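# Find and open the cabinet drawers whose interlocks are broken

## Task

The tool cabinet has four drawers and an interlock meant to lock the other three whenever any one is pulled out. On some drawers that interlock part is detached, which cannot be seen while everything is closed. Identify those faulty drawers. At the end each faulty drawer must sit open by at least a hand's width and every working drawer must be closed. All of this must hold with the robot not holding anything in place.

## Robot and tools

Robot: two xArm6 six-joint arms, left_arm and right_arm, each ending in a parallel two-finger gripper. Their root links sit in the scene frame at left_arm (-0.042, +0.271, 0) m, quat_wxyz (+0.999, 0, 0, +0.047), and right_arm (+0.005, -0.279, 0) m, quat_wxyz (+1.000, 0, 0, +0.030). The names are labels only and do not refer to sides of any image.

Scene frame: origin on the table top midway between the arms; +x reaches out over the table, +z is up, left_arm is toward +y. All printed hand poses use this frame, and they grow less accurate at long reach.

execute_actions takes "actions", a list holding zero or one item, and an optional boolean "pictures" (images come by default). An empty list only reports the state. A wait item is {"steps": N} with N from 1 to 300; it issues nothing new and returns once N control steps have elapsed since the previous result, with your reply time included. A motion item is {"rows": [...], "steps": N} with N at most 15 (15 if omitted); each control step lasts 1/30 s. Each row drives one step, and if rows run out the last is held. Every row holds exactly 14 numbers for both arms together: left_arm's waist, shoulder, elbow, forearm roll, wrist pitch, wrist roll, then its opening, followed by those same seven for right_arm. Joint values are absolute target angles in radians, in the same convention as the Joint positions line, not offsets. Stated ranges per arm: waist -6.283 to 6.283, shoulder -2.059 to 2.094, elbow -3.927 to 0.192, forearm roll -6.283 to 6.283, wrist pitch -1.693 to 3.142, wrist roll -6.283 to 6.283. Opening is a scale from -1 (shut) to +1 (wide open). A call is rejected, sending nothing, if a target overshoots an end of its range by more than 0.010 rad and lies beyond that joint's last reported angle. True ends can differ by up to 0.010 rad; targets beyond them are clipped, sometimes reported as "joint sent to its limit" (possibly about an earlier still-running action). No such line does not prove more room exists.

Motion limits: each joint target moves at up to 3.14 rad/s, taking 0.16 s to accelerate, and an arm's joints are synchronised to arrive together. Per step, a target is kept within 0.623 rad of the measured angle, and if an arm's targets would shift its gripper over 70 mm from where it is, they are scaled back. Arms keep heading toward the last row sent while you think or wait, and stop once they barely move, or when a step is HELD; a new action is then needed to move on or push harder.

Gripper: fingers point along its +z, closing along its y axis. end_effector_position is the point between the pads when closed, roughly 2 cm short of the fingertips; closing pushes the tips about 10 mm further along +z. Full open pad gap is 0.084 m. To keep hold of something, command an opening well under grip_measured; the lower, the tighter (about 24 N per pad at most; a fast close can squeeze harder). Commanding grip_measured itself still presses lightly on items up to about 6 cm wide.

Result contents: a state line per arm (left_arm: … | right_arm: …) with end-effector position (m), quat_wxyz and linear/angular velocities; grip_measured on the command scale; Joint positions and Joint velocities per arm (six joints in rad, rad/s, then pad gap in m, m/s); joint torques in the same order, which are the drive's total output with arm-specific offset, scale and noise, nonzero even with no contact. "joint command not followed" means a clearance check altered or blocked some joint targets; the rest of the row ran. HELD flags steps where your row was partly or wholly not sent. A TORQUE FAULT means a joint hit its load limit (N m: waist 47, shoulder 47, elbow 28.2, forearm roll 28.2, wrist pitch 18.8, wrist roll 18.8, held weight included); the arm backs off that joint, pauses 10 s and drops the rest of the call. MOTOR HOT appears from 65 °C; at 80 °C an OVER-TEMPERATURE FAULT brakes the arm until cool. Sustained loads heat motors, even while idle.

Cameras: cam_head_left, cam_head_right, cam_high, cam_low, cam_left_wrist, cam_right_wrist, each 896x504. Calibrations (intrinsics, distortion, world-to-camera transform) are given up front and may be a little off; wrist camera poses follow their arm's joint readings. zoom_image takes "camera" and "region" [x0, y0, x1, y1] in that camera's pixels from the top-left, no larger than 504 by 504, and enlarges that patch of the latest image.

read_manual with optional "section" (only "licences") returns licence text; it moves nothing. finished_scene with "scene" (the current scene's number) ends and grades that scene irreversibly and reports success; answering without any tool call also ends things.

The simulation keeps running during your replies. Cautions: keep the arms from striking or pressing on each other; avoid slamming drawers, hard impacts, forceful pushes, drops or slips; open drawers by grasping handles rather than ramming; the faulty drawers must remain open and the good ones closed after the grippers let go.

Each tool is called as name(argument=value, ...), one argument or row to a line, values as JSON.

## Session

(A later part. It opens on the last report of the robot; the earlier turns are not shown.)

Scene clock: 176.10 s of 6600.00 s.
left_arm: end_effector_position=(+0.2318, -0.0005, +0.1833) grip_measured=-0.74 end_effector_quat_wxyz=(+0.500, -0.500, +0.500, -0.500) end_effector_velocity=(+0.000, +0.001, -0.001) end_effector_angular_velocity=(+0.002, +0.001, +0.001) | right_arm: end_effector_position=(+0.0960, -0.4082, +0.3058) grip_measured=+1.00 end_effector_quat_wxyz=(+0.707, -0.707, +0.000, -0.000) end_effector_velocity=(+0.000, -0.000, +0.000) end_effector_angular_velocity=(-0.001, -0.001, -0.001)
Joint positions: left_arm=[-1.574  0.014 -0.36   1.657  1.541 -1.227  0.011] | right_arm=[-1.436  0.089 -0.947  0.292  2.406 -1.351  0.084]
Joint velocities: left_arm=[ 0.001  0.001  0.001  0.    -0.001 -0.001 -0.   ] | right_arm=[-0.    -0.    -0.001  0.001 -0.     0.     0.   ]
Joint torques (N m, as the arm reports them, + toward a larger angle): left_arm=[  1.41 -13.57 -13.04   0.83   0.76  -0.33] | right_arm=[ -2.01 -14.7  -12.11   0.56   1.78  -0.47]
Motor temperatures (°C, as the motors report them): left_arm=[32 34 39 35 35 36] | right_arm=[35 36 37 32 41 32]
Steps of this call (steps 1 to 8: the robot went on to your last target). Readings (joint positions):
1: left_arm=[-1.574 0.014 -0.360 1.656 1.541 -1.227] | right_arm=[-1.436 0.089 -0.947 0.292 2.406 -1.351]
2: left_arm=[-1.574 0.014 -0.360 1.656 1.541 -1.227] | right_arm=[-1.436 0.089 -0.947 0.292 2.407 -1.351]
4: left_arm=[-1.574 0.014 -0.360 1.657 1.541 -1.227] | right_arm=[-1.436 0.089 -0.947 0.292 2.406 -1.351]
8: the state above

execute_actions(
  actions=[
    {"rows": [[-1.5775,0.0148,-0.3596,1.6531,1.5413,-1.2273,-1.0,-1.4365,0.0894,-0.9466,0.2921,2.4065,-1.3513,1.0],[-1.5815,0.0147,-0.3595,1.6492,1.5427,-1.2273,-1.0,-1.4365,0.0894,-0.9466,0.2921,2.4065,-1.3513,1.0],[-1.5856,0.0146,-0.3594,1.6454,1.5440,-1.2273,-1.0,-1.4365,0.0894,-0.9466,0.2921,2.4065,-1.3513,1.0],[-1.5897,0.0145,-0.3593,1.6416,1.5454,-1.2273,-1.0,-1.4365,0.0894,-0.9466,0.2921,2.4065,-1.3513,1.0],[-1.5937,0.0144,-0.3592,1.6378,1.5468,-1.2273,-1.0,-1.4365,0.0894,-0.9466,0.2921,2.4065,-1.3513,1.0],[-1.5978,0.0143,-0.3591,1.6339,1.5482,-1.2272,-1.0,-1.4365,0.0894,-0.9466,0.2921,2.4065,-1.3513,1.0],[-1.6019,0.0142,-0.3590,1.6301,1.5495,-1.2272,-1.0,-1.4365,0.0894,-0.9466,0.2921,2.4065,-1.3513,1.0],[-1.6059,0.0141,-0.3589,1.6263,1.5509,-1.2272,-1.0,-1.4365,0.0894,-0.9466,0.2921,2.4065,-1.3513,1.0],[-1.6100,0.0140,-0.3588,1.6224,1.5523,-1.2272,-1.0,-1.4365,0.0894,-0.9466,0.2921,2.4065,-1.3513,1.0],[-1.6141,0.0139,-0.3587,1.6186,1.5537,-1.2272,-1.0,-1.4365,0.0894,-0.9466,0.2921,2.4065,-1.3513,1.0],[-1.6181,0.0138,-0.3586,1.6148,1.5550,-1.2272,-1.0,-1.4365,0.0894,-0.9466,0.2921,2.4065,-1.3513,1.0],[-1.6222,0.0137,-0.3585,1.6110,1.5564,-1.2272,-1.0,-1.4365,0.0894,-0.9466,0.2921,2.4065,-1.3513,1.0]], "steps": 15},
  ],
  pictures=false,
)

execute_actions(
  actions=[
    {"steps": 8},
  ],
)

Scene clock: 182.23 s of 6600.00 s.
left_arm: end_effector_position=(+0.2210, -0.0005, +0.1830) grip_measured=-0.74 end_effector_quat_wxyz=(+0.500, -0.500, +0.500, -0.500) end_effector_velocity=(-0.014, +0.000, +0.000) end_effector_angular_velocity=(-0.001, -0.001, -0.000) | right_arm: end_effector_position=(+0.0960, -0.4082, +0.3058) grip_measured=+1.00 end_effector_quat_wxyz=(+0.707, -0.707, +0.000, -0.000) end_effector_velocity=(+0.000, +0.000, -0.000) end_effector_angular_velocity=(+0.001, -0.000, +0.000)
Joint positions: left_arm=[-1.618  0.014 -0.358  1.614  1.556 -1.227  0.011] | right_arm=[-1.436  0.089 -0.947  0.292  2.407 -1.351  0.084]
Joint velocities: left_arm=[-0.055 -0.002  0.003 -0.052  0.02  -0.     0.   ] | right_arm=[ 0.    -0.     0.001  0.     0.    -0.    -0.   ]
Joint torques (N m, as the arm reports them, + toward a larger angle): left_arm=[ -2.   -12.1  -11.09   0.52  -0.83  -0.41] | right_arm=[ -2.32 -14.93 -12.21   0.6    1.81  -0.3 ]
Motor temperatures (°C, as the motors report them): left_arm=[32 34 39 35 35 36] | right_arm=[35 36 37 32 41 32]
Steps of this call (steps 1 to 15: the robot went on to your last target; steps 16 to 90: nothing new was sent; then 2.63 s passed at rest; steps 91 to 105: all 15 steps of this action). Readings (joint positions):
91: left_arm=[-1.574 0.015 -0.360 1.657 1.540 -1.227] | right_arm=[-1.436 0.089 -0.947 0.292 2.407 -1.351]
92: left_arm=[-1.574 0.015 -0.360 1.656 1.540 -1.227] | right_arm=[-1.436 0.089 -0.947 0.292 2.406 -1.351]
94: left_arm=[-1.576 0.015 -0.361 1.653 1.541 -1.227] | right_arm=[-1.436 0.089 -0.947 0.292 2.406 -1.351]
98: left_arm=[-1.590 0.015 -0.360 1.639 1.546 -1.227] | right_arm=[-1.436 0.089 -0.947 0.292 2.406 -1.351]
105: the state above

Scene clock: 182.50 s of 6600.00 s.
left_arm: end_effector_position=(+0.2201, -0.0006, +0.1830) grip_measured=-0.74 end_effector_quat_wxyz=(+0.500, -0.500, +0.500, -0.500) end_effector_velocity=(-0.000, -0.001, +0.001) end_effector_angular_velocity=(-0.003, +0.000, -0.000) | right_arm: end_effector_position=(+0.0960, -0.4082, +0.3058) grip_measured=+1.00 end_effector_quat_wxyz=(+0.707, -0.707, +0.000, -0.000) end_effector_velocity=(+0.000, -0.001, -0.000) end_effector_angular_velocity=(-0.003, -0.001, -0.000)
Joint positions: left_arm=[-1.622  0.014 -0.358  1.611  1.557 -1.227  0.011] | right_arm=[-1.436  0.089 -0.947  0.292  2.406 -1.351  0.084]
Joint velocities: left_arm=[-0.002 -0.001 -0.002 -0.002  0.     0.    -0.   ] | right_arm=[ 0.    -0.    -0.002  0.    -0.001 -0.     0.   ]
Joint torques (N m, as the arm reports them, + toward a larger angle): left_arm=[ -4.12 -12.1  -11.46   0.55  -1.16  -0.4 ] | right_arm=[ -1.95 -14.85 -12.08   0.69   1.85  -0.28]
Motor temperatures (°C, as the motors report them): left_arm=[32 34 39 35 35 36] | right_arm=[35 36 37 32 41 32]
Steps of this call (steps 1 to 8: the robot went on to your last target). Readings (joint positions):
1: left_arm=[-1.619 0.014 -0.358 1.613 1.556 -1.227] | right_arm=[-1.437 0.089 -0.947 0.292 2.406 -1.351]
2: left_arm=[-1.620 0.014 -0.358 1.612 1.556 -1.227] | right_arm=[-1.437 0.089 -0.947 0.292 2.407 -1.351]
4: left_arm=[-1.621 0.014 -0.358 1.611 1.557 -1.227] | right_arm=[-1.437 0.089 -0.947 0.292 2.406 -1.351]
8: the state above
camera_calibration (this result's frames):
cam_left_wrist: T_world_to_cam=[[0.00574303, -0.000521694, -0.999983, 0.212858], [-0.0133683, 0.99991, -0.000598432, 0.0655057], [0.999894, 0.0133715, 0.00573554, -0.0892331], [0, 0, 0, 1]] pos_world=[0.0888769, -0.0641956, 0.213405]
cam_right_wrist: T_world_to_cam=[[0.00896654, -0.012783, -0.999878, 0.331378], [-0.999949, 0.00450538, -0.00902478, 0.166351], [0.0046202, 0.999908, -0.012742, 0.544381], [0, 0, 0, 1]] pos_world=[0.160856, -0.540845, 0.339775]

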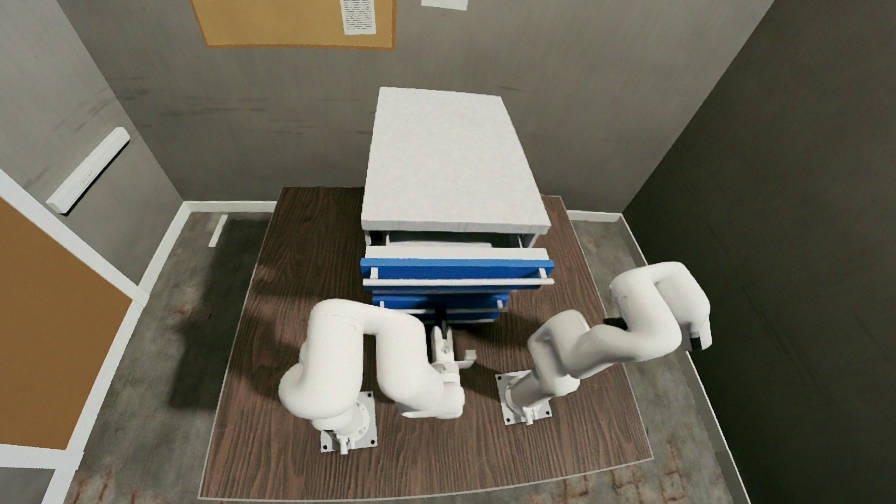

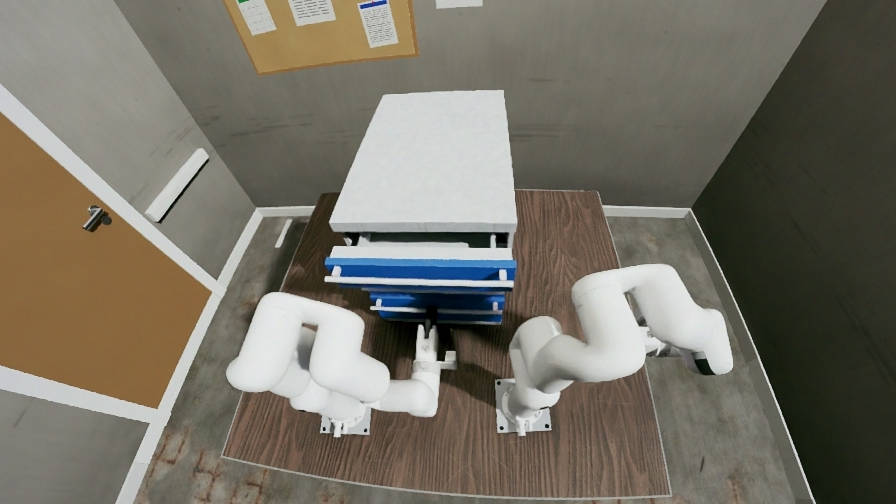

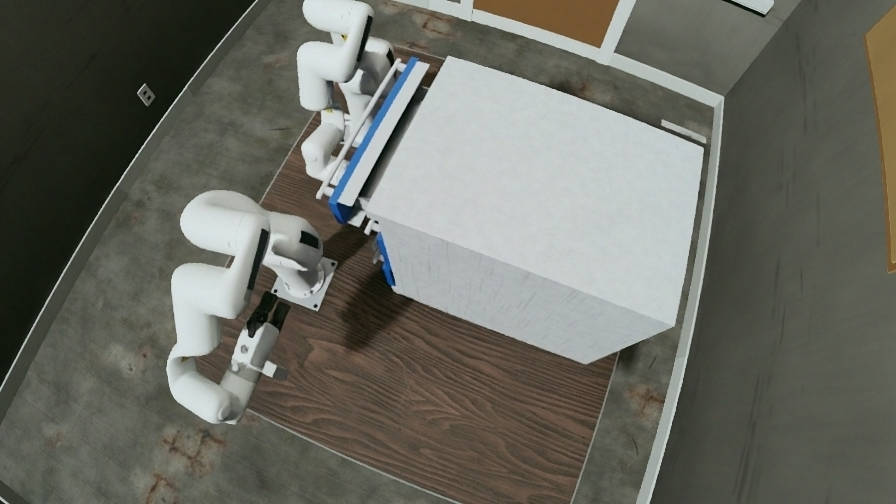

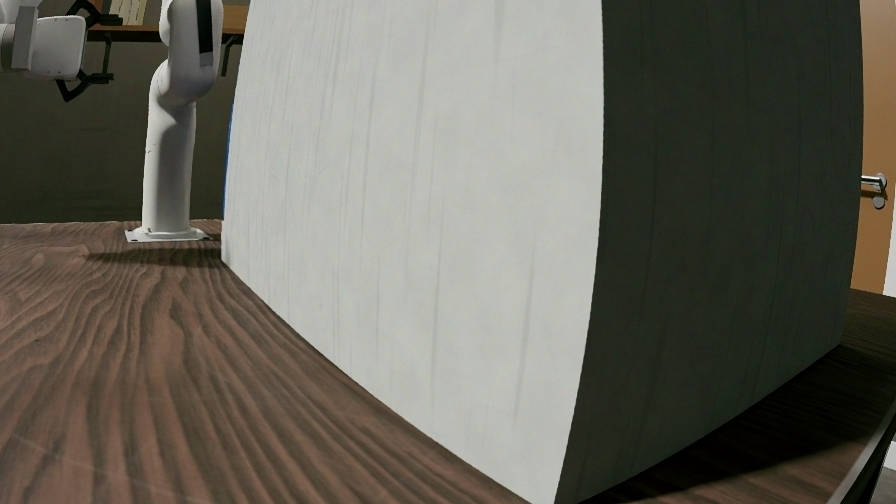

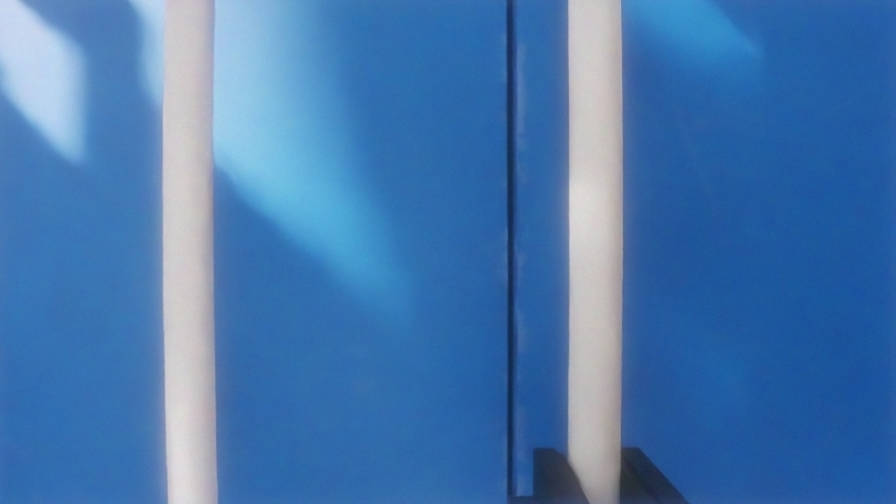

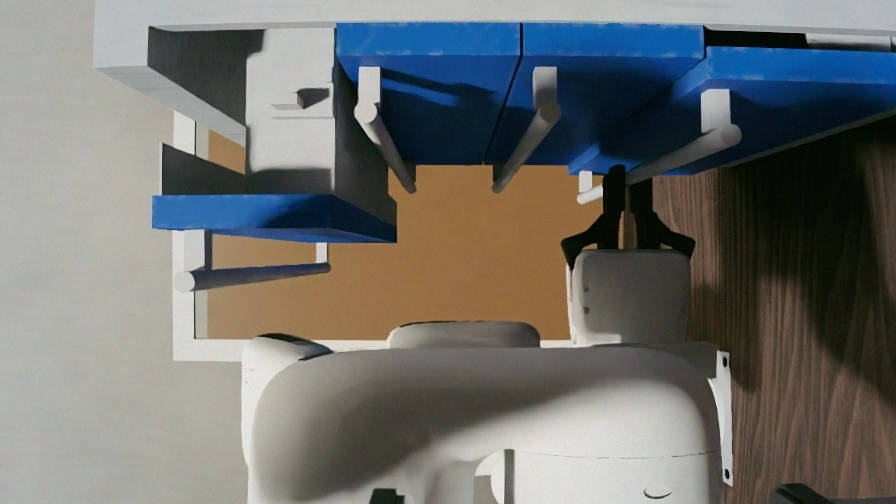

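execute_actions(
  actions=[
    {"rows": [[-1.6276,0.0136,-0.3584,1.6059,1.5582,-1.2272,-1.0,-1.4365,0.0894,-0.9466,0.2921,2.4065,-1.3513,1.0],[-1.6330,0.0135,-0.3583,1.6008,1.5601,-1.2272,-1.0,-1.4365,0.0894,-0.9466,0.2921,2.4065,-1.3513,1.0],[-1.6385,0.0134,-0.3582,1.5957,1.5619,-1.2272,-1.0,-1.4365,0.0894,-0.9466,0.2921,2.4065,-1.3513,1.0],[-1.6439,0.0133,-0.3581,1.5906,1.5637,-1.2271,-1.0,-1.4365,0.0894,-0.9466,0.2921,2.4065,-1.3513,1.0],[-1.6493,0.0132,-0.3580,1.5855,1.5656,-1.2271,-1.0,-1.4365,0.0894,-0.9466,0.2921,2.4065,-1.3513,1.0],[-1.6547,0.0131,-0.3579,1.5804,1.5674,-1.2271,-1.0,-1.4365,0.0894,-0.9466,0.2921,2.4065,-1.3513,1.0],[-1.6601,0.0130,-0.3578,1.5753,1.5692,-1.2271,-1.0,-1.4365,0.0894,-0.9466,0.2921,2.4065,-1.3513,1.0],[-1.6656,0.0129,-0.3577,1.5701,1.5711,-1.2271,-1.0,-1.4365,0.0894,-0.9466,0.2921,2.4065,-1.3513,1.0]], "steps": 15},
  ],
)

Scene clock: 186.40 s of 6600.00 s.
left_arm: end_effector_position=(+0.2094, -0.0009, +0.1831) grip_measured=-0.74 end_effector_quat_wxyz=(+0.500, -0.500, +0.500, -0.500) end_effector_velocity=(-0.002, +0.000, +0.000) end_effector_angular_velocity=(-0.001, +0.000, +0.002) | right_arm: end_effector_position=(+0.0960, -0.4082, +0.3058) grip_measured=+1.00 end_effector_quat_wxyz=(+0.707, -0.707, +0.000, -0.000) end_effector_velocity=(-0.000, +0.000, -0.000) end_effector_angular_velocity=(+0.001, +0.000, +0.000)
Joint positions: left_arm=[-1.665  0.013 -0.358  1.571  1.571 -1.227  0.011] | right_arm=[-1.436  0.089 -0.947  0.292  2.407 -1.351  0.084]
Joint velocities: left_arm=[-0.008  0.001 -0.002 -0.009  0.003  0.     0.   ] | right_arm=[ 0.    -0.     0.001 -0.     0.    -0.     0.   ]
Joint torques (N m, as the arm reports them, + toward a larger angle): left_arm=[ -6.77 -12.72 -14.9    1.97  -1.87  -0.41] | right_arm=[ -1.99 -14.8  -12.31   0.83   1.75  -0.37]
Motor temperatures (°C, as the motors report them): left_arm=[32 34 39 35 35 36] | right_arm=[35 36 37 32 41 32]
Steps of this call (steps 1 to 15: the robot went on to your last target; steps 16 to 90: nothing new was sent; then 0.40 s passed at rest; steps 91 to 105: all 15 steps of this action). Readings (joint positions):
91: left_arm=[-1.622 0.014 -0.358 1.611 1.556 -1.227] | right_arm=[-1.436 0.089 -0.947 0.292 2.406 -1.351]
92: left_arm=[-1.623 0.014 -0.359 1.610 1.557 -1.227] | right_arm=[-1.436 0.089 -0.947 0.292 2.406 -1.351]
94: left_arm=[-1.629 0.014 -0.358 1.604 1.559 -1.227] | right_arm=[-1.436 0.089 -0.947 0.292 2.407 -1.351]
98: left_arm=[-1.648 0.013 -0.358 1.586 1.565 -1.227] | right_arm=[-1.436 0.089 -0.947 0.292 2.407 -1.351]
105: the state above
camera_calibration (this result's frames):
cam_left_wrist: T_world_to_cam=[[0.00555412, -0.00101599, -0.999984, 0.213026], [-0.0125947, 0.99992, -0.00108588, 0.065631], [0.999905, 0.0126005, 0.00554088, -0.0785641], [0, 0, 0, 1]] pos_world=[0.0782001, -0.0644194, 0.21353]
cam_right_wrist: T_world_to_cam=[[0.00896669, -0.0127831, -0.999878, 0.331378], [-0.999949, 0.00450547, -0.00902493, 0.166351], [0.00462029, 0.999908, -0.0127421, 0.544381], [0, 0, 0, 1]] pos_world=[0.160856, -0.540845, 0.339775]

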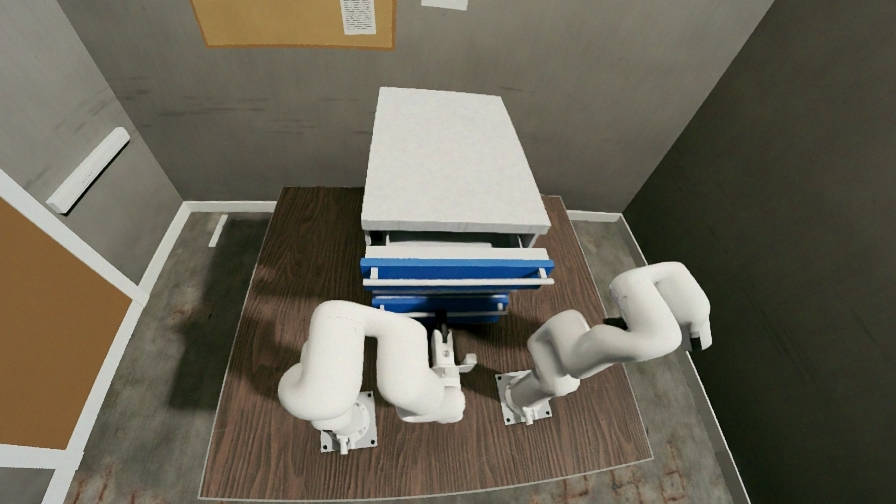

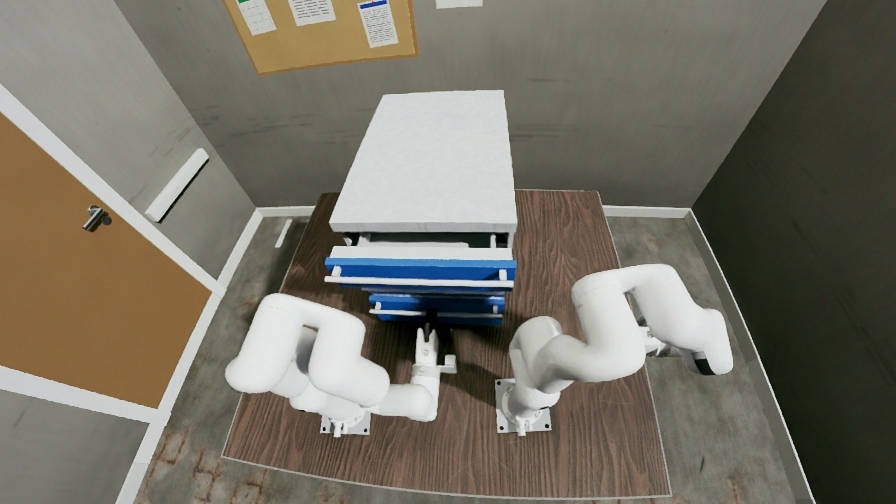

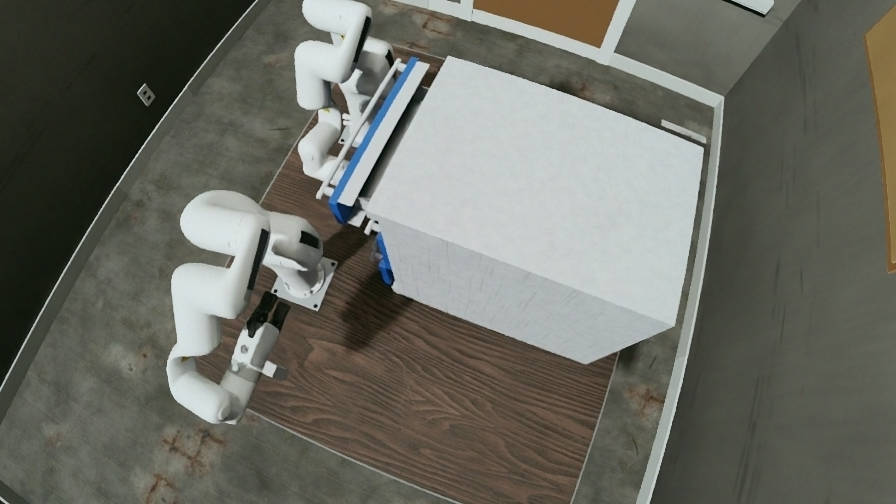

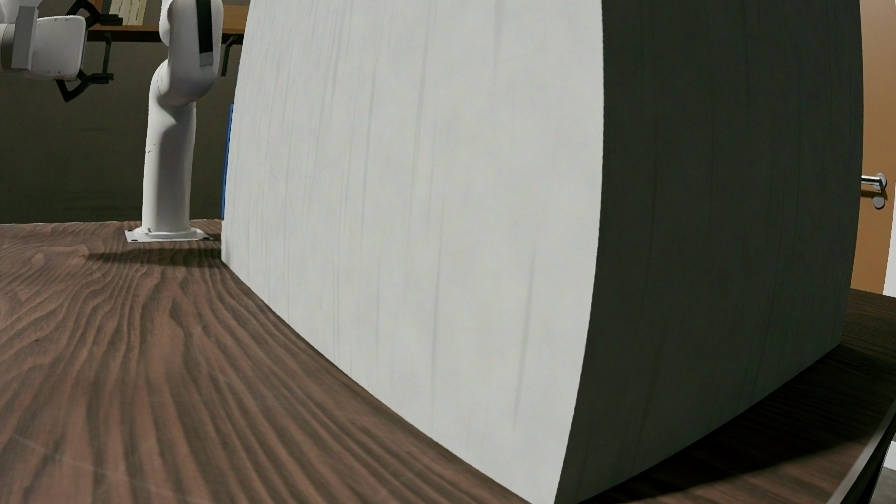

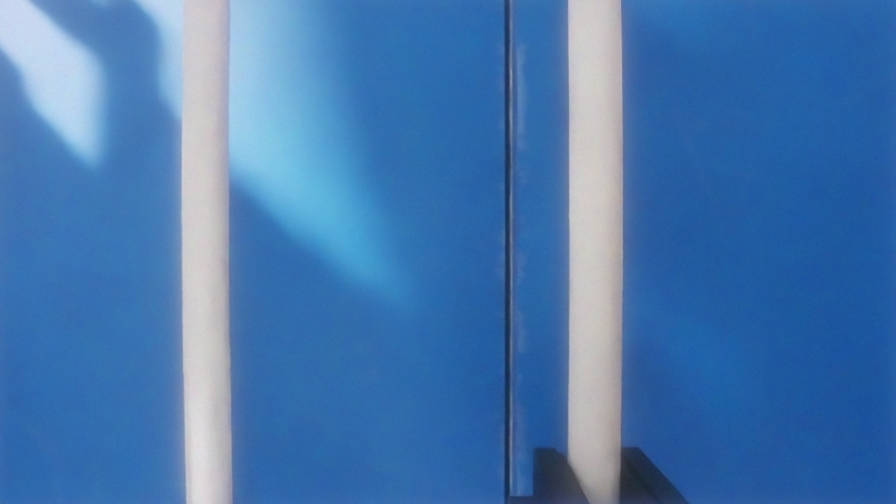

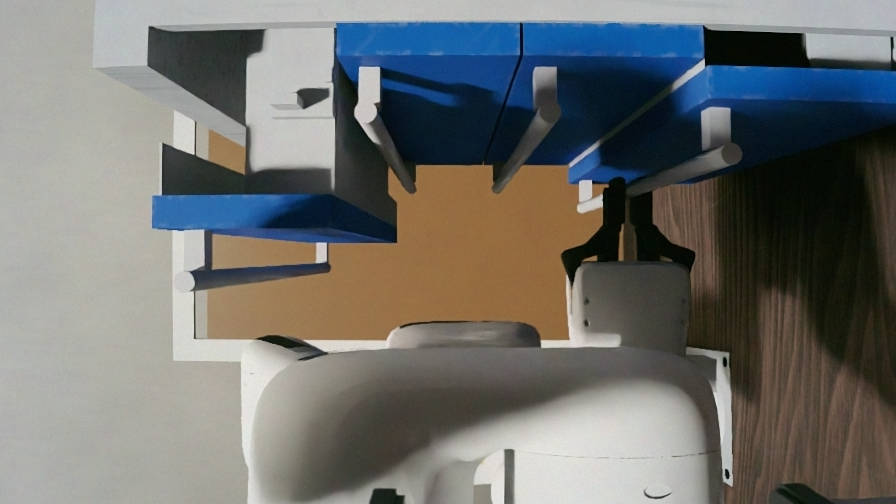

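execute_actions(
  actions=[
    {"rows": [[-1.6750,0.0128,-0.3575,1.5612,1.5743,-1.227,-1.0,-1.4365,0.0894,-0.9466,0.2921,2.4065,-1.3513,1.0],[-1.6845,0.0127,-0.3574,1.5523,1.5775,-1.227,-1.0,-1.4365,0.0894,-0.9466,0.2921,2.4065,-1.3513,1.0],[-1.6940,0.0127,-0.3573,1.5433,1.5807,-1.227,-1.0,-1.4365,0.0894,-0.9466,0.2921,2.4065,-1.3513,1.0],[-1.7035,0.0127,-0.3572,1.5344,1.5839,-1.227,-1.0,-1.4365,0.0894,-0.9466,0.2921,2.4065,-1.3513,1.0],[-1.7156,0.0130,-0.3576,1.5230,1.5880,-1.2271,-1.0,-1.4365,0.0894,-0.9466,0.2921,2.4065,-1.3513,1.0],[-1.7277,0.0134,-0.3581,1.5116,1.5921,-1.2272,-1.0,-1.4365,0.0894,-0.9466,0.2921,2.4065,-1.3513,1.0],[-1.7398,0.0139,-0.3587,1.5002,1.5962,-1.2273,-1.0,-1.4365,0.0894,-0.9466,0.2921,2.4065,-1.3513,1.0],[-1.7519,0.0145,-0.3595,1.4888,1.6003,-1.2274,-1.0,-1.4365,0.0894,-0.9466,0.2921,2.4065,-1.3513,1.0],[-1.7640,0.0152,-0.3604,1.4775,1.6044,-1.2275,-1.0,-1.4365,0.0894,-0.9466,0.2921,2.4065,-1.3513,1.0],[-1.7761,0.0160,-0.3614,1.4661,1.6084,-1.2276,-1.0,-1.4365,0.0894,-0.9466,0.2921,2.4065,-1.3513,1.0],[-1.7882,0.0169,-0.3626,1.4547,1.6125,-1.2277,-1.0,-1.4365,0.0894,-0.9466,0.2921,2.4065,-1.3513,1.0],[-1.8003,0.0179,-0.3639,1.4433,1.6166,-1.2278,-1.0,-1.4365,0.0894,-0.9466,0.2921,2.4065,-1.3513,1.0],[-1.8124,0.0190,-0.3653,1.4319,1.6207,-1.2279,-1.0,-1.4365,0.0894,-0.9466,0.2921,2.4065,-1.3513,1.0],[-1.8245,0.0203,-0.3668,1.4205,1.6248,-1.228,-1.0,-1.4365,0.0894,-0.9466,0.2921,2.4065,-1.3513,1.0]], "steps": 15},
  ],
  pictures=false,
)

execute_actions(
  actions=[
    {"steps": 10},
  ],
)

Scene clock: 191.13 s of 6600.00 s.
left_arm: end_effector_position=(+0.1771, -0.0008, +0.1831) grip_measured=-0.74 end_effector_quat_wxyz=(+0.500, -0.500, +0.500, -0.500) end_effector_velocity=(-0.086, -0.000, -0.001) end_effector_angular_velocity=(+0.004, +0.002, -0.006) | right_arm: end_effector_position=(+0.0960, -0.4082, +0.3058) grip_measured=+1.00 end_effector_quat_wxyz=(+0.707, -0.707, +0.000, -0.000) end_effector_velocity=(+0.000, -0.001, +0.000) end_effector_angular_velocity=(-0.002, -0.000, -0.000)
Joint positions: left_arm=[-1.796  0.018 -0.364  1.449  1.615 -1.228  0.011] | right_arm=[-1.436  0.089 -0.947  0.292  2.406 -1.351  0.084]
Joint velocities: left_arm=[-0.345  0.029 -0.036 -0.32   0.113 -0.003 -0.   ] | right_arm=[-0.    -0.    -0.003 -0.     0.     0.     0.   ]
Joint torques (N m, as the arm reports them, + toward a larger angle): left_arm=[ -3.65 -12.76 -13.87   1.72  -1.47  -0.47] | right_arm=[ -2.32 -14.89 -12.14   0.9    1.69  -0.36]
Motor temperatures (°C, as the motors report them): left_arm=[32 34 39 35 35 36] | right_arm=[35 36 37 32 41 32]
Steps of this call (steps 1 to 15: the robot went on to your last target; steps 16 to 90: nothing new was sent; then 1.23 s passed at rest; steps 91 to 105: all 15 steps of this action). Readings (joint positions):
91: left_arm=[-1.666 0.013 -0.358 1.570 1.571 -1.227] | right_arm=[-1.437 0.089 -0.947 0.292 2.406 -1.351]
92: left_arm=[-1.668 0.013 -0.358 1.568 1.572 -1.227] | right_arm=[-1.436 0.089 -0.947 0.292 2.406 -1.351]
94: left_arm=[-1.678 0.013 -0.358 1.559 1.575 -1.227] | right_arm=[-1.436 0.089 -0.947 0.292 2.406 -1.351]
98: left_arm=[-1.714 0.013 -0.358 1.525 1.587 -1.227] | right_arm=[-1.436 0.089 -0.947 0.292 2.407 -1.351]
105: the state above

Scene clock: 191.47 s of 6600.00 s.
left_arm: end_effector_position=(+0.1699, -0.0006, +0.1830) grip_measured=-0.74 end_effector_quat_wxyz=(+0.500, -0.500, +0.500, -0.500) end_effector_velocity=(-0.001, +0.001, -0.001) end_effector_angular_velocity=(+0.003, +0.001, +0.001) | right_arm: end_effector_position=(+0.0960, -0.4082, +0.3058) grip_measured=+1.00 end_effector_quat_wxyz=(+0.707, -0.707, +0.000, -0.000) end_effector_velocity=(+0.000, -0.000, +0.000) end_effector_angular_velocity=(-0.000, -0.000, -0.000)
Joint positions: left_arm=[-1.824  0.02  -0.367  1.422  1.624 -1.228  0.011] | right_arm=[-1.437  0.089 -0.947  0.292  2.406 -1.351  0.084]
Joint velocities: left_arm=[-0.004  0.001  0.001 -0.005  0.     0.001 -0.   ] | right_arm=[-0.     0.    -0.001  0.     0.001  0.     0.   ]
Joint torques (N m, as the arm reports them, + toward a larger angle): left_arm=[ -3.98 -12.81 -12.34   0.66  -1.09  -0.32] | right_arm=[ -1.83 -14.54 -12.06   0.68   1.81  -0.44]
Motor temperatures (°C, as the motors report them): left_arm=[32 34 39 35 35 36] | right_arm=[35 36 37 32 41 32]
Steps of this call (steps 1 to 10: the robot went on to your last target). Readings (joint positions):
1: left_arm=[-1.806 0.019 -0.365 1.439 1.618 -1.228] | right_arm=[-1.436 0.089 -0.947 0.292 2.406 -1.351]
2: left_arm=[-1.814 0.019 -0.366 1.432 1.621 -1.228] | right_arm=[-1.436 0.089 -0.947 0.292 2.406 -1.351]
4: left_arm=[-1.821 0.020 -0.367 1.425 1.623 -1.228] | right_arm=[-1.436 0.089 -0.947 0.292 2.407 -1.351]
8: left_arm=[-1.824 0.020 -0.367 1.422 1.624 -1.228] | right_arm=[-1.436 0.089 -0.947 0.292 2.407 -1.351]
10: the state above
camera_calibration (this result's frames):
cam_left_wrist: T_world_to_cam=[[0.00540076, -0.000422506, -0.999985, 0.213254], [-0.0118713, 0.999929, -0.000486597, 0.0646216], [0.999915, 0.0118737, 0.00539537, -0.0390637], [0, 0, 0, 1]] pos_world=[0.0386757, -0.0640631, 0.213493]
cam_right_wrist: T_world_to_cam=[[0.0089667, -0.0127831, -0.999878, 0.331378], [-0.999949, 0.00450545, -0.00902494, 0.166351], [0.00462026, 0.999908, -0.012742, 0.544381], [0, 0, 0, 1]] pos_world=[0.160856, -0.540845, 0.339775]

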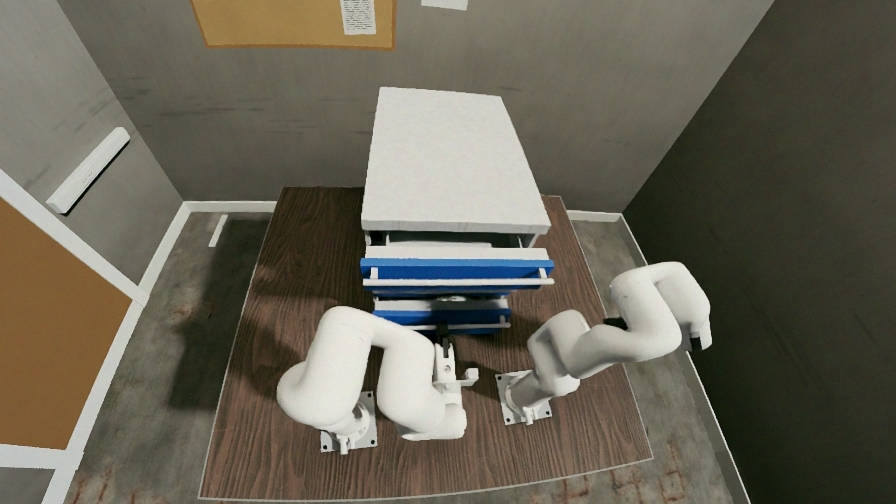

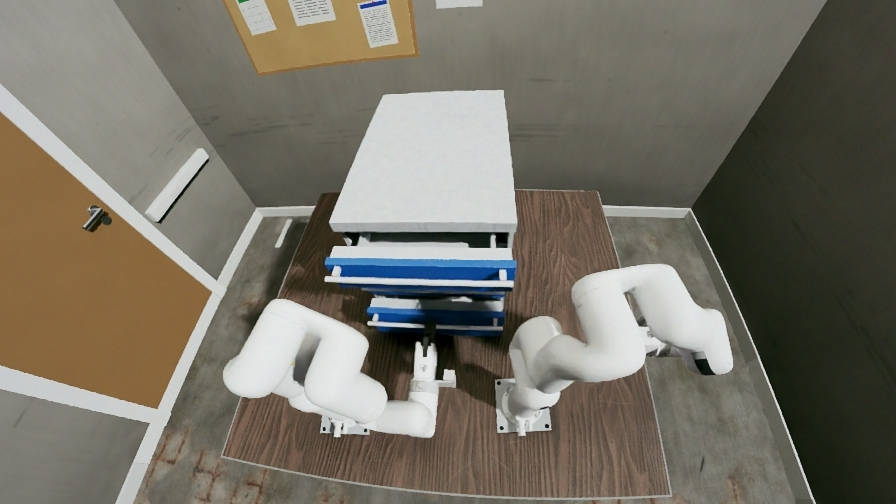

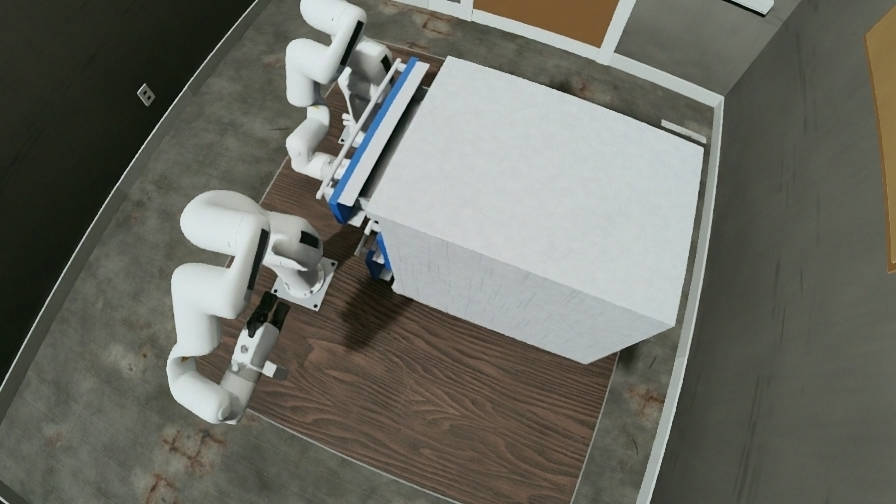

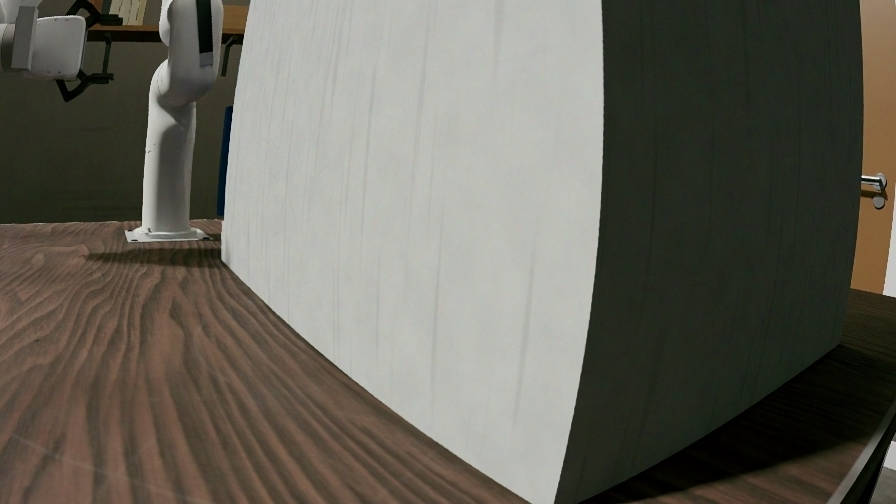

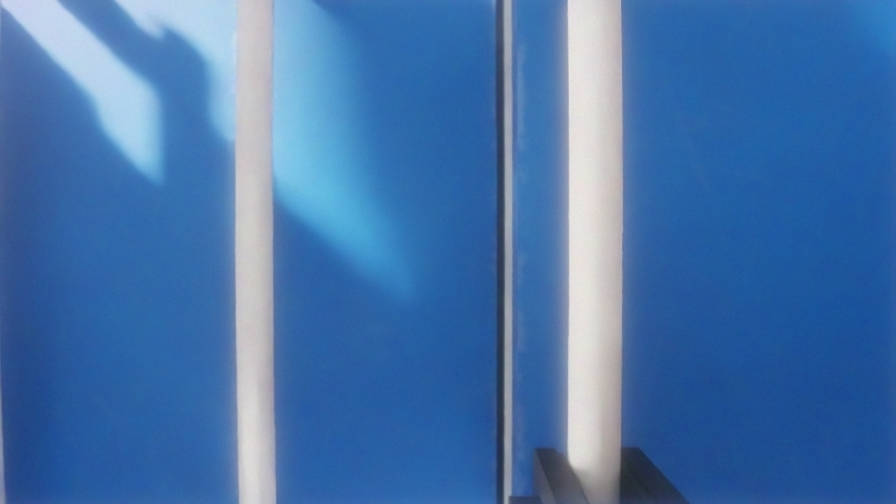

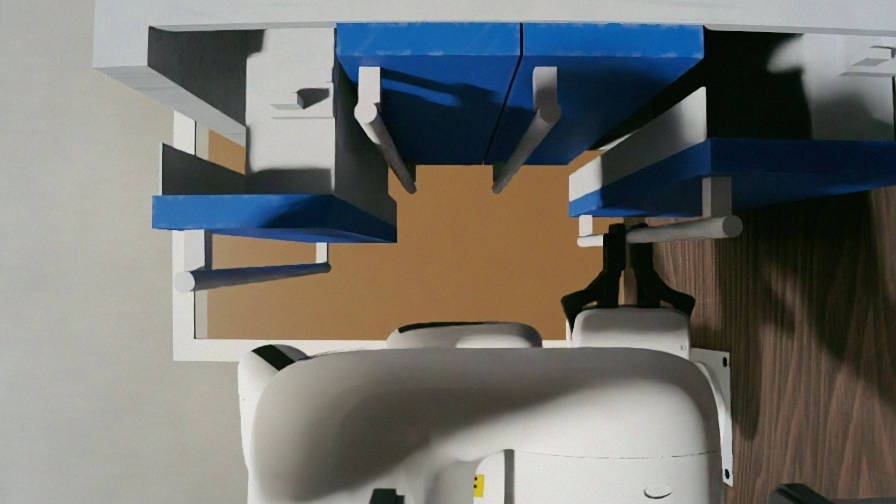

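execute_actions(
  actions=[
    {"rows": [[-1.8438,0.0228,-0.3703,1.4023,1.6315,-1.2283,-1.0,-1.4365,0.0894,-0.9466,0.2921,2.4065,-1.3513,1.0],[-1.8631,0.0255,-0.3740,1.3841,1.6382,-1.2287,-1.0,-1.4365,0.0894,-0.9466,0.2921,2.4065,-1.3513,1.0],[-1.8825,0.0284,-0.3779,1.3660,1.6449,-1.229,-1.0,-1.4365,0.0894,-0.9466,0.2921,2.4065,-1.3513,1.0],[-1.9018,0.0314,-0.3820,1.3478,1.6516,-1.2293,-1.0,-1.4365,0.0894,-0.9466,0.2921,2.4065,-1.3513,1.0],[-1.9211,0.0346,-0.3863,1.3296,1.6583,-1.2297,-1.0,-1.4365,0.0894,-0.9466,0.2921,2.4065,-1.3513,1.0],[-1.9404,0.0379,-0.3909,1.3114,1.6650,-1.230,-1.0,-1.4365,0.0894,-0.9466,0.2921,2.4065,-1.3513,1.0],[-1.9586,0.0417,-0.3961,1.2943,1.6715,-1.2305,-1.0,-1.4365,0.0894,-0.9466,0.2921,2.4065,-1.3513,1.0],[-1.9768,0.0457,-0.4015,1.2772,1.6780,-1.231,-1.0,-1.4365,0.0894,-0.9466,0.2921,2.4065,-1.3513,1.0],[-1.9950,0.0499,-0.4071,1.2601,1.6846,-1.2315,-1.0,-1.4365,0.0894,-0.9466,0.2921,2.4065,-1.3513,1.0],[-2.0131,0.0542,-0.4129,1.2430,1.6911,-1.232,-1.0,-1.4365,0.0894,-0.9466,0.2921,2.4065,-1.3513,1.0],[-2.0313,0.0587,-0.4189,1.2259,1.6976,-1.2325,-1.0,-1.4365,0.0894,-0.9466,0.2921,2.4065,-1.3513,1.0],[-2.0495,0.0633,-0.4252,1.2088,1.7041,-1.233,-1.0,-1.4365,0.0894,-0.9466,0.2921,2.4065,-1.3513,1.0],[-2.0666,0.0683,-0.4323,1.1929,1.7105,-1.2335,-1.0,-1.4365,0.0894,-0.9466,0.2921,2.4065,-1.3513,1.0],[-2.0836,0.0733,-0.4394,1.1769,1.7168,-1.234,-1.0,-1.4365,0.0894,-0.9466,0.2921,2.4065,-1.3513,1.0]], "steps": 15},
  ],
  pictures=false,
)

execute_actions(
  actions=[
    {"steps": 12},
  ],
)

Scene clock: 218.10 s of 6600.00 s.
left_arm: end_effector_position=(+0.1130, -0.0005, +0.1830) grip_measured=-0.74 end_effector_quat_wxyz=(+0.500, -0.500, +0.500, -0.500) end_effector_velocity=(-0.146, -0.001, -0.000) end_effector_angular_velocity=(-0.003, +0.004, -0.006) | right_arm: end_effector_position=(+0.0960, -0.4082, +0.3058) grip_measured=+1.00 end_effector_quat_wxyz=(+0.707, -0.707, +0.000, -0.000) end_effector_velocity=(+0.000, -0.000, +0.000) end_effector_angular_velocity=(+0.001, -0.000, +0.000)
Joint positions: left_arm=[-2.039  0.061 -0.422  1.219  1.701 -1.233  0.011] | right_arm=[-1.436  0.089 -0.947  0.292  2.407 -1.351  0.084]
Joint velocities: left_arm=[-0.514  0.133 -0.187 -0.477  0.183 -0.014 -0.   ] | right_arm=[-0.    -0.    -0.001  0.     0.002  0.    -0.   ]
Joint torques (N m, as the arm reports them, + toward a larger angle): left_arm=[ -0.21 -13.76  -9.88  -0.14  -1.15  -0.34] | right_arm=[ -1.61 -15.07 -12.03   0.7    1.81  -0.21]
Motor temperatures (°C, as the motors report them): left_arm=[32 34 38 35 35 36] | right_arm=[35 36 37 32 41 32]
Steps of this call (steps 1 to 30: the robot went on to your last target; steps 31 to 90: nothing new was sent; then 23.13 s passed at rest; steps 91 to 105: all 15 steps of this action). Readings (joint positions):
91: left_arm=[-1.825 0.020 -0.367 1.420 1.625 -1.228] | right_arm=[-1.436 0.089 -0.947 0.292 2.406 -1.351]
92: left_arm=[-1.828 0.021 -0.368 1.417 1.626 -1.228] | right_arm=[-1.436 0.089 -0.947 0.292 2.406 -1.351]
94: left_arm=[-1.847 0.024 -0.371 1.399 1.633 -1.228] | right_arm=[-1.436 0.089 -0.947 0.292 2.407 -1.351]
98: left_arm=[-1.912 0.034 -0.384 1.338 1.656 -1.230] | right_arm=[-1.436 0.089 -0.947 0.292 2.407 -1.351]
105: the state above

Scene clock: 218.50 s of 6600.00 s.
left_arm: end_effector_position=(+0.1002, -0.0004, +0.1830) grip_measured=-0.74 end_effector_quat_wxyz=(+0.500, -0.500, +0.500, -0.500) end_effector_velocity=(-0.001, +0.000, -0.000) end_effector_angular_velocity=(+0.001, -0.001, +0.000) | right_arm: end_effector_position=(+0.0960, -0.4082, +0.3058) grip_measured=+1.00 end_effector_quat_wxyz=(+0.707, -0.707, +0.000, -0.000) end_effector_velocity=(-0.000, -0.001, -0.000) end_effector_angular_velocity=(-0.004, +0.001, +0.000)
Joint positions: left_arm=[-2.083  0.073 -0.439  1.178  1.717 -1.234  0.011] | right_arm=[-1.436  0.089 -0.947  0.292  2.406 -1.351  0.084]
Joint velocities: left_arm=[-0.005  0.003 -0.002 -0.004  0.002 -0.     0.   ] | right_arm=[-0.     0.    -0.002 -0.001 -0.002  0.001 -0.   ]
Joint torques (N m, as the arm reports them, + toward a larger angle): left_arm=[ -2.05 -13.44  -9.89  -0.8   -0.89  -0.53] | right_arm=[ -2.2  -14.96 -12.4    0.7    1.83  -0.26]
Motor temperatures (°C, as the motors report them): left_arm=[32 34 38 35 35 36] | right_arm=[35 36 37 32 41 32]
Steps of this call (steps 1 to 12: the robot went on to your last target). Readings (joint positions):
1: left_arm=[-2.054 0.065 -0.428 1.205 1.706 -1.233] | right_arm=[-1.436 0.089 -0.947 0.292 2.406 -1.351]
2: left_arm=[-2.066 0.068 -0.432 1.194 1.710 -1.233] | right_arm=[-1.437 0.089 -0.947 0.292 2.407 -1.351]
4: left_arm=[-2.078 0.072 -0.437 1.183 1.715 -1.234] | right_arm=[-1.436 0.089 -0.947 0.292 2.406 -1.351]
8: left_arm=[-2.082 0.073 -0.439 1.179 1.716 -1.234] | right_arm=[-1.436 0.089 -0.947 0.292 2.406 -1.351]
12: the state above
camera_calibration (this result's frames):
cam_left_wrist: T_world_to_cam=[[0.00549563, -0.000229853, -0.999985, 0.213588], [-0.0127177, 0.999919, -0.00029973, 0.0636372], [0.999904, 0.0127191, 0.00549226, 0.0306816], [0, 0, 0, 1]] pos_world=[-0.0310432, -0.0639732, 0.213435]
cam_right_wrist: T_world_to_cam=[[0.00896642, -0.0127831, -0.999878, 0.331378], [-0.999949, 0.00450534, -0.00902466, 0.166351], [0.00462016, 0.999908, -0.0127421, 0.544381], [0, 0, 0, 1]] pos_world=[0.160856, -0.540845, 0.339775]

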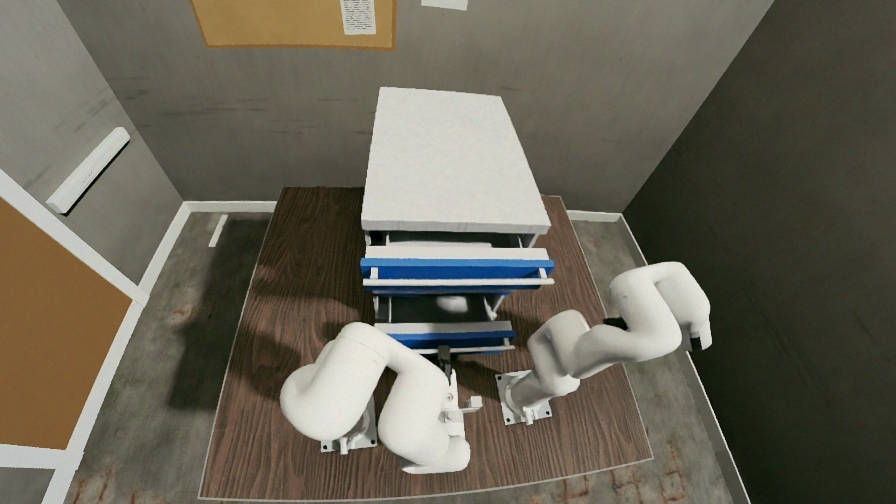

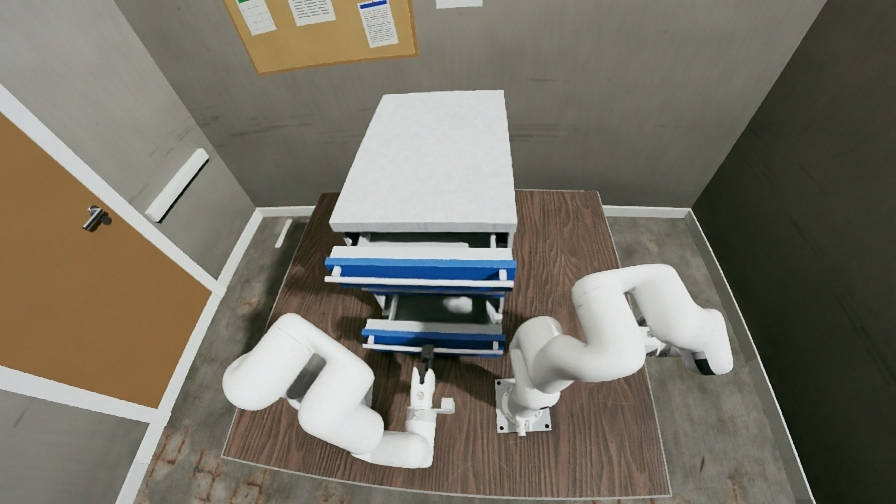

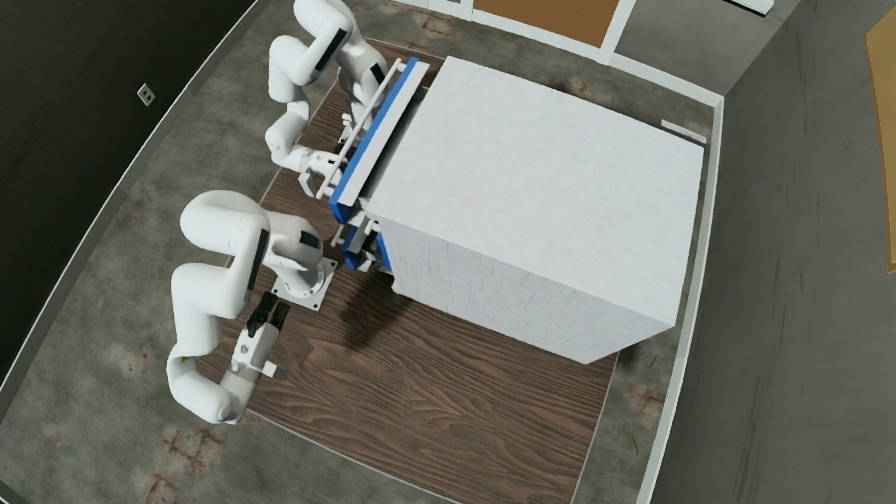

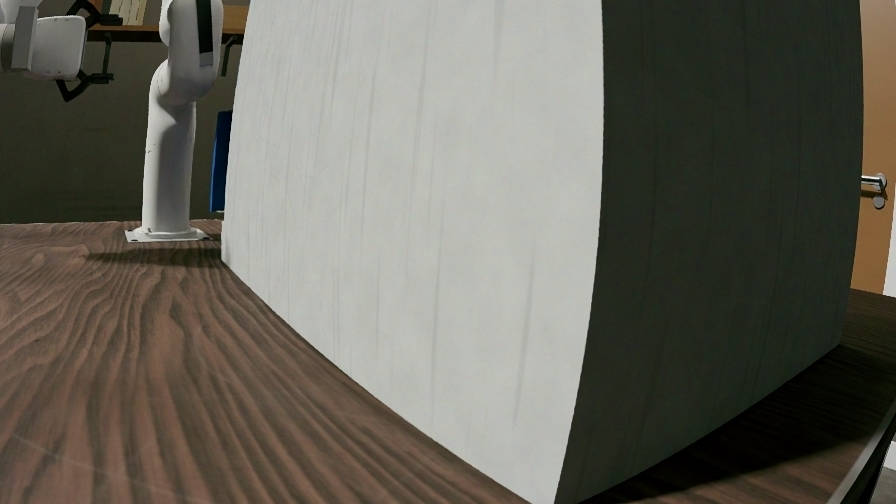

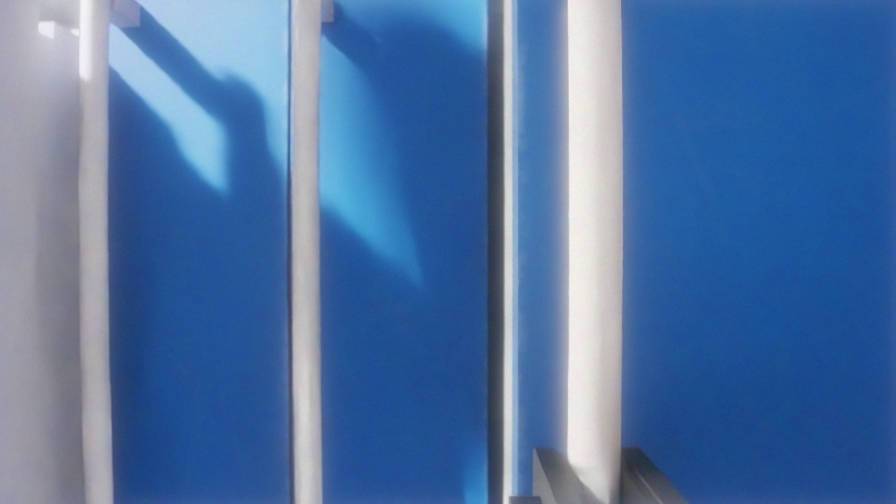

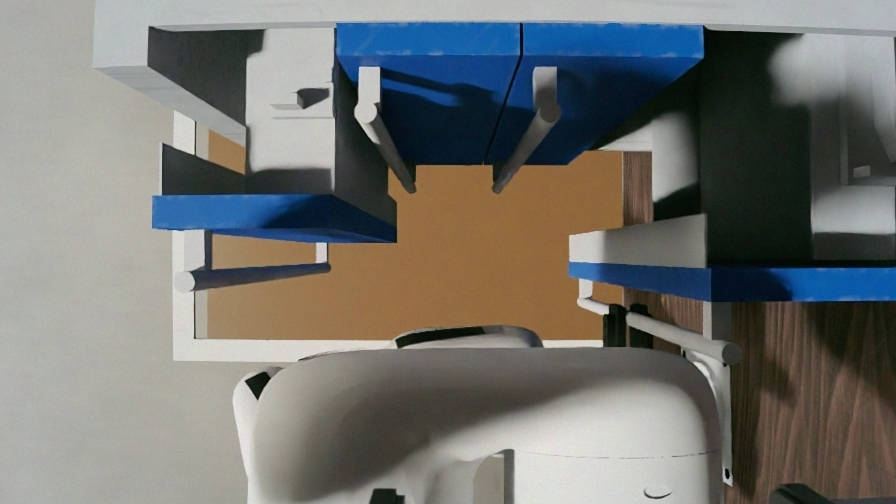

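zoom_image(
  camera="cam_right_wrist",
  region=[696, 10, 896, 280],
)

zoom_image(
  camera="cam_high",
  region=[310, 170, 430, 300],
)

zoom_image(
  camera="cam_head_right",
  region=[330, 220, 540, 360],
)

Region (696, 10, 896, 280) of cam_right_wrist's 896x504 image, scaled by 1.867, with more detail than that image has; it fills the left 373 columns of this view, and the rest is white.

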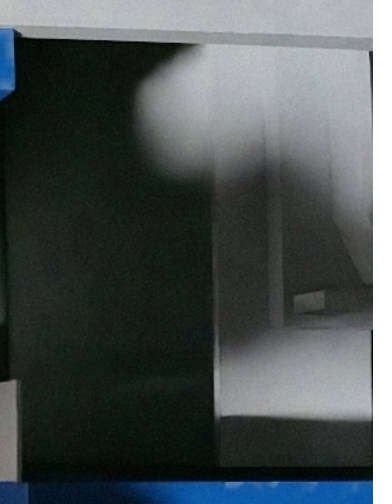

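Region (310, 170, 430, 300) of cam_high's 896x504 image, scaled by 3.877, with more detail than that image has; it fills the left 465 columns of this view, and the rest is white.

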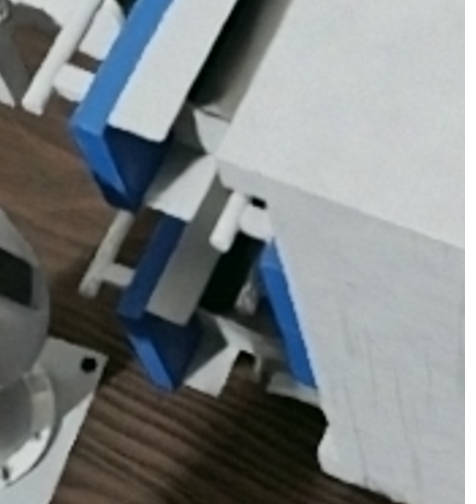

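Region (330, 220, 540, 360) of cam_head_right's 896x504 image, scaled by 2.400, with more detail than that image has.

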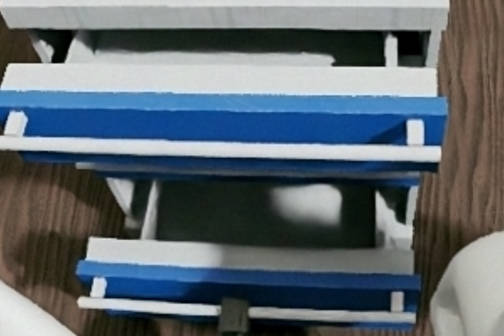

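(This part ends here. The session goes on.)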